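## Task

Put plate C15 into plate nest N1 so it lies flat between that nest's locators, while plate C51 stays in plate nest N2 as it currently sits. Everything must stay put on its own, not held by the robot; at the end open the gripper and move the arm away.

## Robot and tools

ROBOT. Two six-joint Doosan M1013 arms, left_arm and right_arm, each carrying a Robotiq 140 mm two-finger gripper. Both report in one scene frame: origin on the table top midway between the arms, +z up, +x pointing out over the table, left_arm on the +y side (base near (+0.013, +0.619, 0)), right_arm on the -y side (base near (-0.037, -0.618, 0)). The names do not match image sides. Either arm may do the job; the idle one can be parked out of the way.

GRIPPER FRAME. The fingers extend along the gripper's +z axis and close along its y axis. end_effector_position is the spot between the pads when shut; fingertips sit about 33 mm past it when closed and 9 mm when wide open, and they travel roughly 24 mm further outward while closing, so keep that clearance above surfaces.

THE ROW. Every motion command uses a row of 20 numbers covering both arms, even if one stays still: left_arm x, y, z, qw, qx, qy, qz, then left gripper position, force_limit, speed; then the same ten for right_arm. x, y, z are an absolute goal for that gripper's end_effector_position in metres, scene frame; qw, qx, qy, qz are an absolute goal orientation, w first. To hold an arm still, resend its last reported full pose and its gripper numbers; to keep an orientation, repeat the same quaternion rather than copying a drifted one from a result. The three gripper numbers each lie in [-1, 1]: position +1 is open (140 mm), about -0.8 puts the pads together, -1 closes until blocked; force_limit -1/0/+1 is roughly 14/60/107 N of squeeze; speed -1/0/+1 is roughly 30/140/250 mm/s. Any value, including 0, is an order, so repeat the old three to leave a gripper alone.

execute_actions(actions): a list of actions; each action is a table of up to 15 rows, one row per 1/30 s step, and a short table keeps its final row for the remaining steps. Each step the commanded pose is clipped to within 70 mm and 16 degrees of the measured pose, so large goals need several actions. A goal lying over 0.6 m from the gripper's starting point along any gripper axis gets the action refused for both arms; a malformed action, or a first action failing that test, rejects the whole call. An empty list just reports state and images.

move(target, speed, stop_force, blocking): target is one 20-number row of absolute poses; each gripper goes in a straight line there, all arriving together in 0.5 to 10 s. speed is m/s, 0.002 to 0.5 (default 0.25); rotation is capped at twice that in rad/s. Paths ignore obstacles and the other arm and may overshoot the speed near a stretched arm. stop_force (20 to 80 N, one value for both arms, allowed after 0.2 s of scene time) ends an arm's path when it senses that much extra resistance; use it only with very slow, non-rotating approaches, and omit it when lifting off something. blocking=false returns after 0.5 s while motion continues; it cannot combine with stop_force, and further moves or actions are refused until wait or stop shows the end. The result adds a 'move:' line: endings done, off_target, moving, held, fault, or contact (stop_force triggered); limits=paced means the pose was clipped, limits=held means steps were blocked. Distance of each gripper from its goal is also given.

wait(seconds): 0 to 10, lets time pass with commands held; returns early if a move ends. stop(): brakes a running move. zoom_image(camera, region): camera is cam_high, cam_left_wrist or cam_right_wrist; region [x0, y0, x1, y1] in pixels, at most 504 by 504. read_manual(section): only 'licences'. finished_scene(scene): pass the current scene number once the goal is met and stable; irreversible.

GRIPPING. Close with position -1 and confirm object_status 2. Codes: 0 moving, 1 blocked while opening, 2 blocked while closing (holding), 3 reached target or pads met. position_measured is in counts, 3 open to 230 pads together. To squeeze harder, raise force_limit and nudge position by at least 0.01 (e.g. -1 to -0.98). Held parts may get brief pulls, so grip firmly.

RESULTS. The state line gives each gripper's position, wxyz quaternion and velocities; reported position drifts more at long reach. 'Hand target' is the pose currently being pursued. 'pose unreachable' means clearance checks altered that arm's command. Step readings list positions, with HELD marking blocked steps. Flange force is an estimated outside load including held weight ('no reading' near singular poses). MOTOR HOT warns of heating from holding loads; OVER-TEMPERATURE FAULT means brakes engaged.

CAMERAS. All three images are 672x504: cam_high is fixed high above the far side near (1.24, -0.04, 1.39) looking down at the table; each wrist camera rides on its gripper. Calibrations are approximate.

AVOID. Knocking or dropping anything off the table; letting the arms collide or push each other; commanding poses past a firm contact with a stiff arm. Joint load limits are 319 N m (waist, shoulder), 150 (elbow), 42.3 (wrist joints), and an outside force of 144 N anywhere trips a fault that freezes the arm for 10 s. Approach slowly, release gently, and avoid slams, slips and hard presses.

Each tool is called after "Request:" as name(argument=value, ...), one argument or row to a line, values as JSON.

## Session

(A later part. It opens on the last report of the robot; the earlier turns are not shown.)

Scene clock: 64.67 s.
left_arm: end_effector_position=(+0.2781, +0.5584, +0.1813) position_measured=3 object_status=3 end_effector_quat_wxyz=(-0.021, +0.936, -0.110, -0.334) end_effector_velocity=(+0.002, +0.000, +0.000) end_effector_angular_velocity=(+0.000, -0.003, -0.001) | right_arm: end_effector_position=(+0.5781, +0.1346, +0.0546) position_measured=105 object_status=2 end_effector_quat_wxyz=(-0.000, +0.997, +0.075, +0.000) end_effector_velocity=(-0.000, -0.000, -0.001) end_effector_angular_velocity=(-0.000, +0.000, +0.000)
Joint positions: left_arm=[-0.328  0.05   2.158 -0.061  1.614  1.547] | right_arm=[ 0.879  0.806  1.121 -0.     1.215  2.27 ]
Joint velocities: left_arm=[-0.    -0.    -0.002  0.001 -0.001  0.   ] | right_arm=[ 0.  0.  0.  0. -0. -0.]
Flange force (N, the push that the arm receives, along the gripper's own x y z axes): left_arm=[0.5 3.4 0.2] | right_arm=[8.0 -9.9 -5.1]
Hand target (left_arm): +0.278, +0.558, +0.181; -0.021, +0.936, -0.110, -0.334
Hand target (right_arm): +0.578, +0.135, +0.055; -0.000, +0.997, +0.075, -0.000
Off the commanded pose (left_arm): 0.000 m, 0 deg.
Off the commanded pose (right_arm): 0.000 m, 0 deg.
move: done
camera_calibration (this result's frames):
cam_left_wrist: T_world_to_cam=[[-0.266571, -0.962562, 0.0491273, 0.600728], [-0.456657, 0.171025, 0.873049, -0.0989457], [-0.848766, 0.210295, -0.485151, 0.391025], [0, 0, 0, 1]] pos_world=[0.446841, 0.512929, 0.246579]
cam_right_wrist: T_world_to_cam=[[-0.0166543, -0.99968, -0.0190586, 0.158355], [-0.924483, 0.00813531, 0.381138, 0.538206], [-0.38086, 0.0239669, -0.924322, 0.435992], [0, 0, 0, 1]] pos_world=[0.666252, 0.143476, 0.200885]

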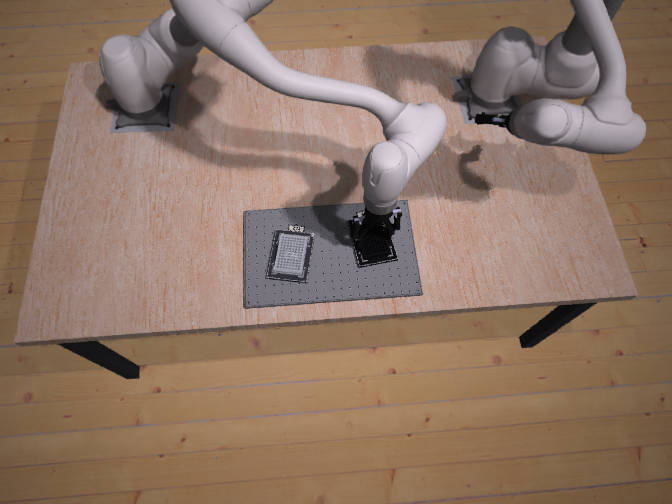

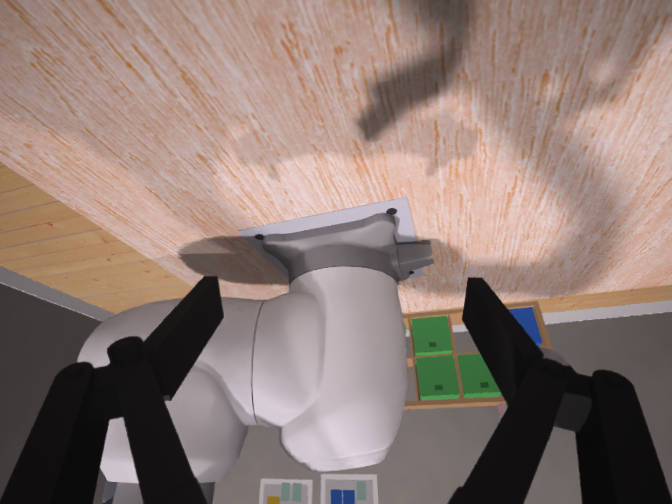

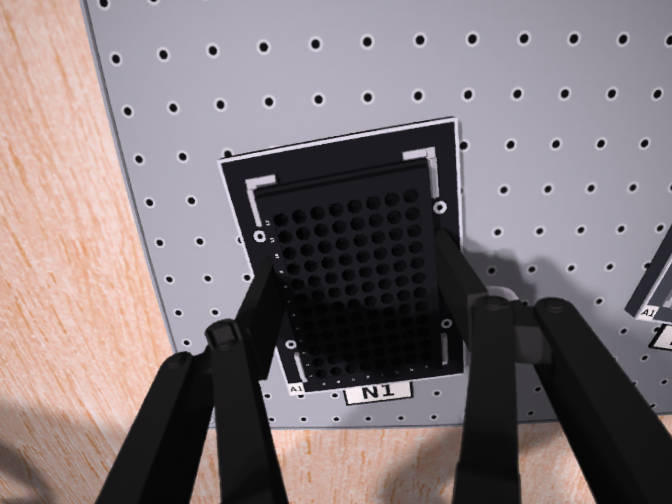

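Request:
move(
  target=[0.2781,0.5584,0.1813,-0.021,0.936,-0.110,-0.334,1,0,0,0.5781,0.1346,0.0545,0,0.9972,0.075,0,0.42,-0.2,-1],
)

Request:
zoom_image(
  camera="cam_right_wrist",
  region=[190, 110, 490, 410],
)

Request:
move(
  target=[0.2781,0.5584,0.1813,-0.021,0.936,-0.110,-0.334,1,0,0,0.5781,0.1346,0.085,0,0.9972,0.075,0,0.42,-0.2,-1],
  speed=0.1,
)

Request:
move(
  target=[0.2781,0.5584,0.1813,-0.021,0.936,-0.110,-0.334,1,0,0,0.49,0.121,0.18,0,0.9972,0.075,0,1,0,0],
)

Scene clock: 70.57 s.
left_arm: end_effector_position=(+0.2781, +0.5584, +0.1813) position_measured=3 object_status=3 end_effector_quat_wxyz=(-0.021, +0.936, -0.110, -0.334) end_effector_velocity=(-0.000, -0.000, -0.001) end_effector_angular_velocity=(-0.001, +0.001, +0.000) | right_arm: end_effector_position=(+0.5781, +0.1346, +0.0544) position_measured=76 object_status=0 end_effector_quat_wxyz=(+0.000, +0.997, +0.075, -0.000) end_effector_velocity=(+0.000, +0.000, +0.000) end_effector_angular_velocity=(+0.000, -0.000, -0.001)
Joint positions: left_arm=[-0.328  0.05   2.158 -0.061  1.614  1.547] | right_arm=[0.879 0.806 1.121 0.    1.215 2.27 ]
Joint velocities: left_arm=[-0.     0.002  0.    -0.001 -0.001 -0.   ] | right_arm=[-0.    -0.    -0.001  0.     0.     0.001]
Flange force (N, the push that the arm receives, along the gripper's own x y z axes): left_arm=[3.6 4.0 -0.6] | right_arm=[9.4 -8.2 3.1]
Hand target (left_arm): +0.278, +0.558, +0.181; -0.021, +0.936, -0.110, -0.334
Hand target (right_arm): +0.578, +0.135, +0.054; -0.000, +0.997, +0.075, +0.000
Off the commanded pose (left_arm): 0.000 m, 0 deg.
Off the commanded pose (right_arm): 0.000 m, 0 deg.
move: done
camera_calibration (this result's frames):
cam_left_wrist: T_world_to_cam=[[-0.266571, -0.962562, 0.0491275, 0.600727], [-0.456657, 0.171025, 0.873049, -0.0989457], [-0.848766, 0.210295, -0.485152, 0.391025], [0, 0, 0, 1]] pos_world=[0.446841, 0.512929, 0.246579]
cam_right_wrist: T_world_to_cam=[[-0.0166895, -0.99968, -0.0190217, 0.158349], [-0.924465, 0.00818077, 0.38118, 0.538291], [-0.380903, 0.0239466, -0.924305, 0.435847], [0, 0, 0, 1]] pos_world=[0.666289, 0.143457, 0.200681]

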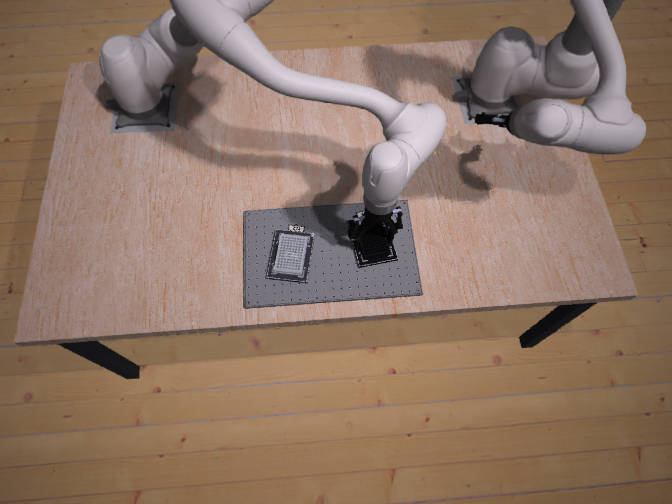

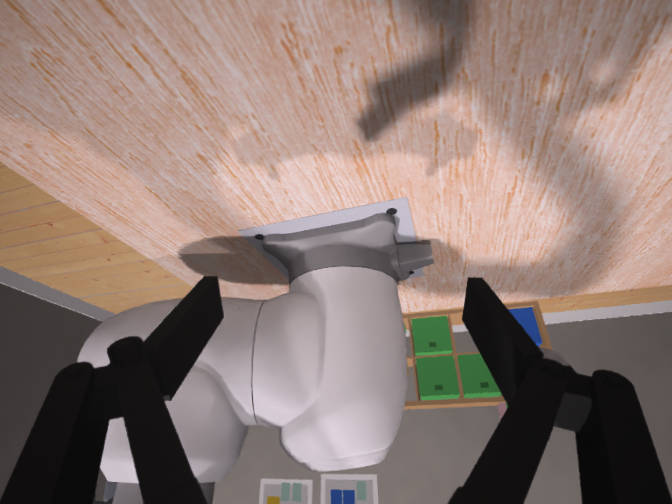

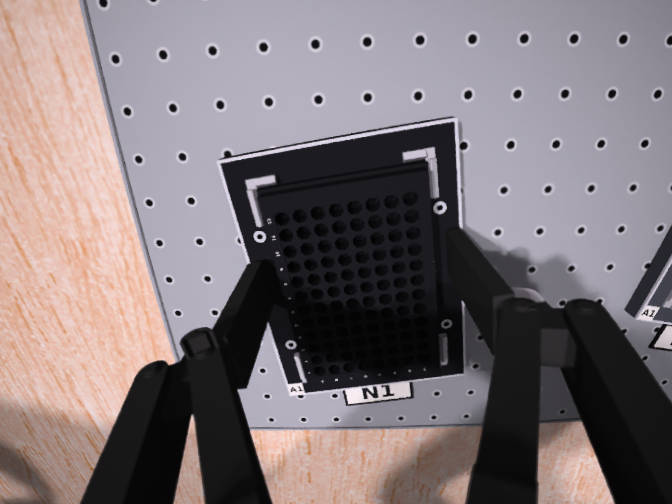

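Region (190, 110, 490, 410) of cam_right_wrist's 672x504 image, scaled by 1.680, with more detail than that image has.

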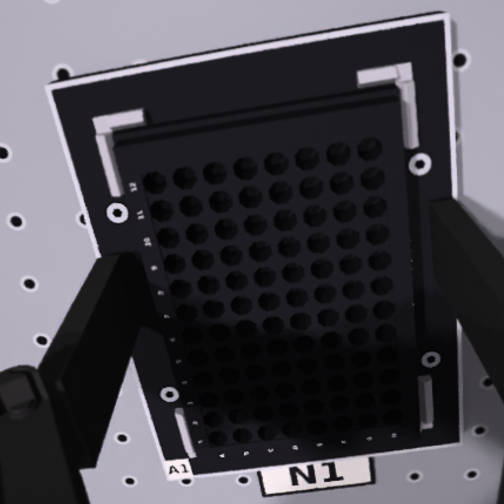

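Scene clock: 71.33 s.
left_arm: end_effector_position=(+0.2781, +0.5584, +0.1813) position_measured=3 object_status=3 end_effector_quat_wxyz=(-0.021, +0.936, -0.110, -0.334) end_effector_velocity=(+0.001, -0.000, +0.000) end_effector_angular_velocity=(-0.000, -0.003, -0.000) | right_arm: end_effector_position=(+0.5781, +0.1346, +0.0849) position_measured=76 object_status=3 end_effector_quat_wxyz=(+0.000, +0.997, +0.075, -0.000) end_effector_velocity=(+0.000, +0.001, +0.001) end_effector_angular_velocity=(+0.001, -0.001, +0.000)
Joint positions: left_arm=[-0.328  0.05   2.158 -0.061  1.614  1.547] | right_arm=[0.879 0.788 1.096 0.    1.258 2.27 ]
Joint velocities: left_arm=[-0.    -0.    -0.001  0.001 -0.001 -0.   ] | right_arm=[ 0.    -0.    -0.002 -0.     0.001 -0.   ]
Flange force (N, the push that the arm receives, along the gripper's own x y z axes): left_arm=[2.9 3.4 -0.3] | right_arm=[12.4 -11.2 0.9]
Hand target (left_arm): +0.278, +0.558, +0.181; -0.021, +0.936, -0.110, -0.334
Hand target (right_arm): +0.578, +0.135, +0.085; +0.000, +0.997, +0.075, +0.000
Off the commanded pose (left_arm): 0.000 m, 0 deg.
Off the commanded pose (right_arm): 0.000 m, 0 deg.
move: done
camera_calibration (this result's frames):
cam_left_wrist: T_world_to_cam=[[-0.266571, -0.962562, 0.0491274, 0.600728], [-0.456657, 0.171025, 0.873049, -0.0989457], [-0.848766, 0.210295, -0.485151, 0.391025], [0, 0, 0, 1]] pos_world=[0.446841, 0.512929, 0.246579]
cam_right_wrist: T_world_to_cam=[[-0.0166897, -0.99968, -0.0190007, 0.158958], [-0.924458, 0.0081885, 0.381197, 0.526671], [-0.380919, 0.0239274, -0.924299, 0.464089], [0, 0, 0, 1]] pos_world=[0.666318, 0.14349, 0.231212]

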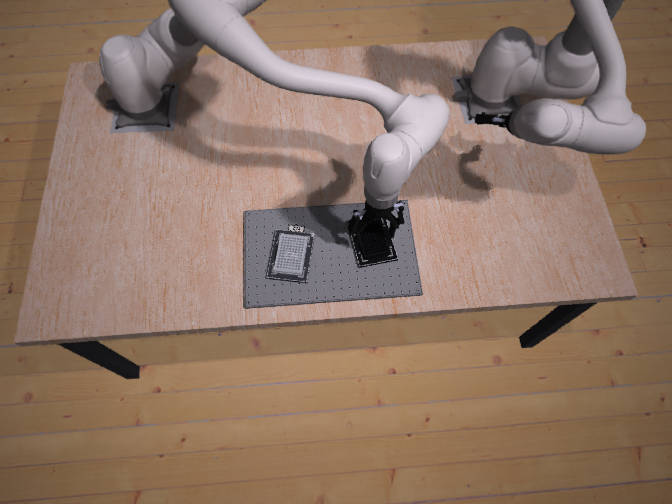

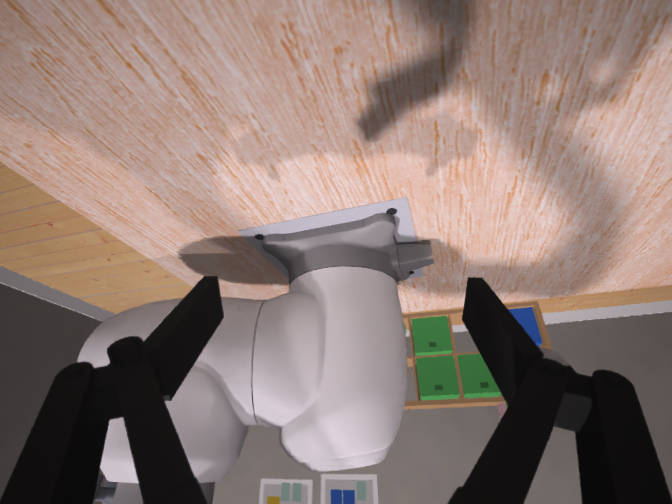

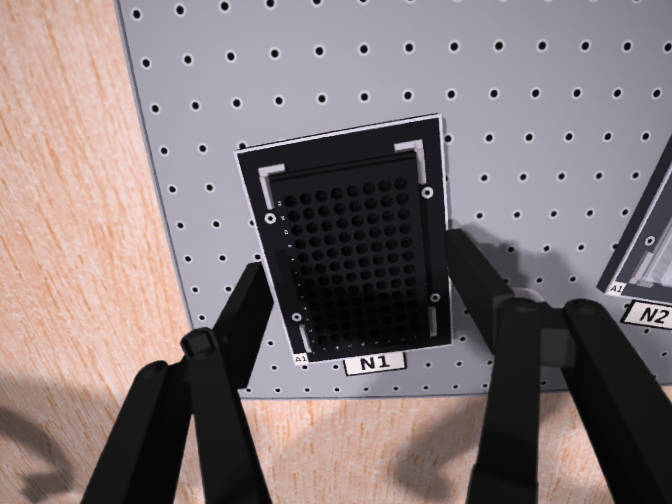

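Scene clock: 72.30 s.
left_arm: end_effector_position=(+0.2781, +0.5584, +0.1813) position_measured=3 object_status=3 end_effector_quat_wxyz=(-0.021, +0.936, -0.110, -0.334) end_effector_velocity=(-0.000, +0.000, -0.001) end_effector_angular_velocity=(+0.001, +0.004, -0.000) | right_arm: end_effector_position=(+0.4901, +0.1210, +0.1799) position_measured=3 object_status=3 end_effector_quat_wxyz=(-0.000, +0.997, +0.075, -0.000) end_effector_velocity=(-0.000, +0.000, +0.001) end_effector_angular_velocity=(+0.001, -0.001, +0.000)
Joint positions: left_arm=[-0.328  0.05   2.158 -0.061  1.614  1.547] | right_arm=[0.942 0.631 1.194 0.    1.317 2.333]
Joint velocities: left_arm=[ 0.     0.003  0.     0.001  0.001 -0.   ] | right_arm=[ 0.001 -0.001 -0.001  0.     0.001  0.001]
Flange force (N, the push that the arm receives, along the gripper's own x y z axes): left_arm=[2.3 5.0 2.9] | right_arm=[10.5 -9.9 0.0]
Hand target (left_arm): +0.278, +0.558, +0.181; -0.021, +0.936, -0.110, -0.334
Hand target (right_arm): +0.490, +0.121, +0.180; -0.000, +0.997, +0.075, +0.000
Off the commanded pose (left_arm): 0.000 m, 0 deg.
Off the commanded pose (right_arm): 0.000 m, 0 deg.
move: done
camera_calibration (this result's frames):
cam_left_wrist: T_world_to_cam=[[-0.266571, -0.962562, 0.0491275, 0.600727], [-0.456657, 0.171025, 0.873049, -0.0989457], [-0.848766, 0.210295, -0.485152, 0.391025], [0, 0, 0, 1]] pos_world=[0.446841, 0.512929, 0.246579]
cam_right_wrist: T_world_to_cam=[[-0.0167867, -0.999678, -0.0190475, 0.145706], [-0.924427, 0.00825849, 0.38127, 0.409149], [-0.38099, 0.0240083, -0.924267, 0.518721], [0, 0, 0, 1]] pos_world=[0.578302, 0.129826, 0.326216]

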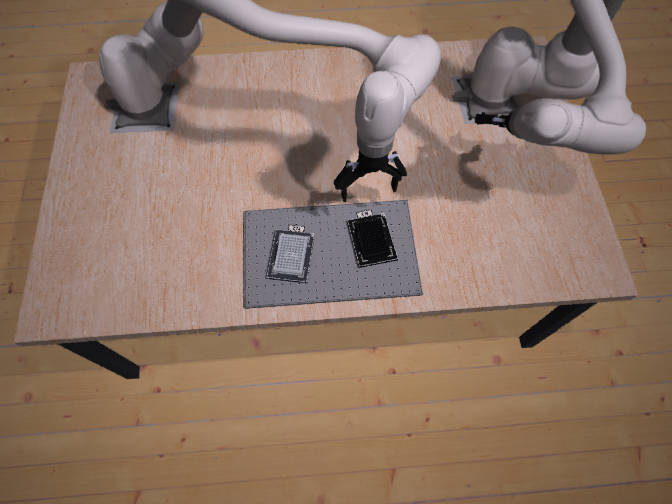

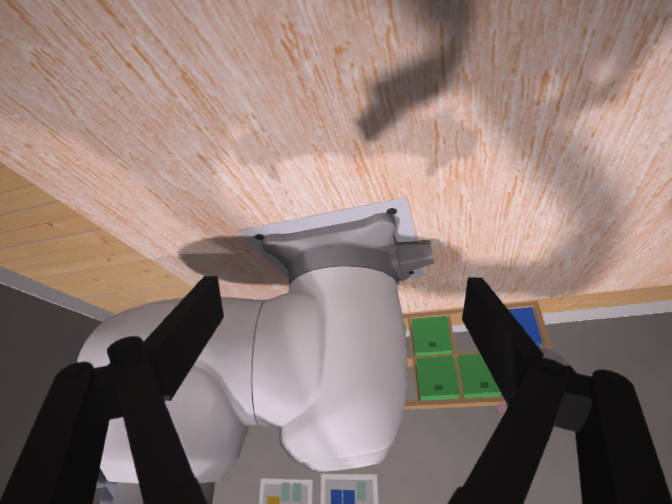

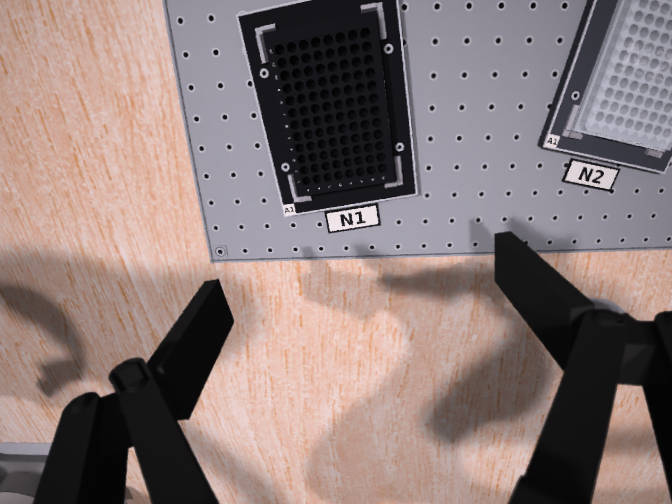

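Request:
zoom_image(
  camera="cam_right_wrist",
  region=[225, 0, 435, 220],
)

Region (225, 0, 435, 220) of cam_right_wrist's 672x504 image, scaled by 2.291, with more detail than that image has; it fills the left 481 columns of this view, and the rest is white.

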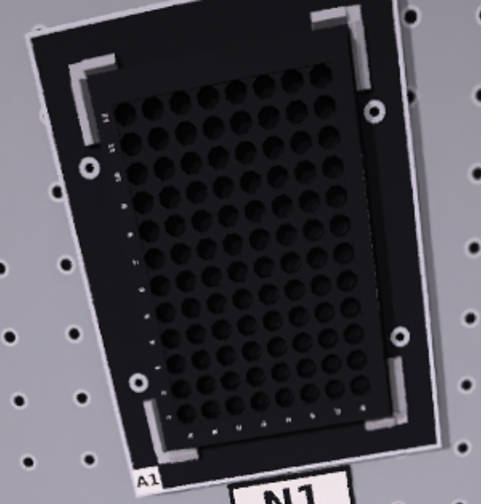

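All four locators show evenly around the plate, so it is seated.

Request:
finished_scene(
  scene=2,
)

The scene is finished: the task was done.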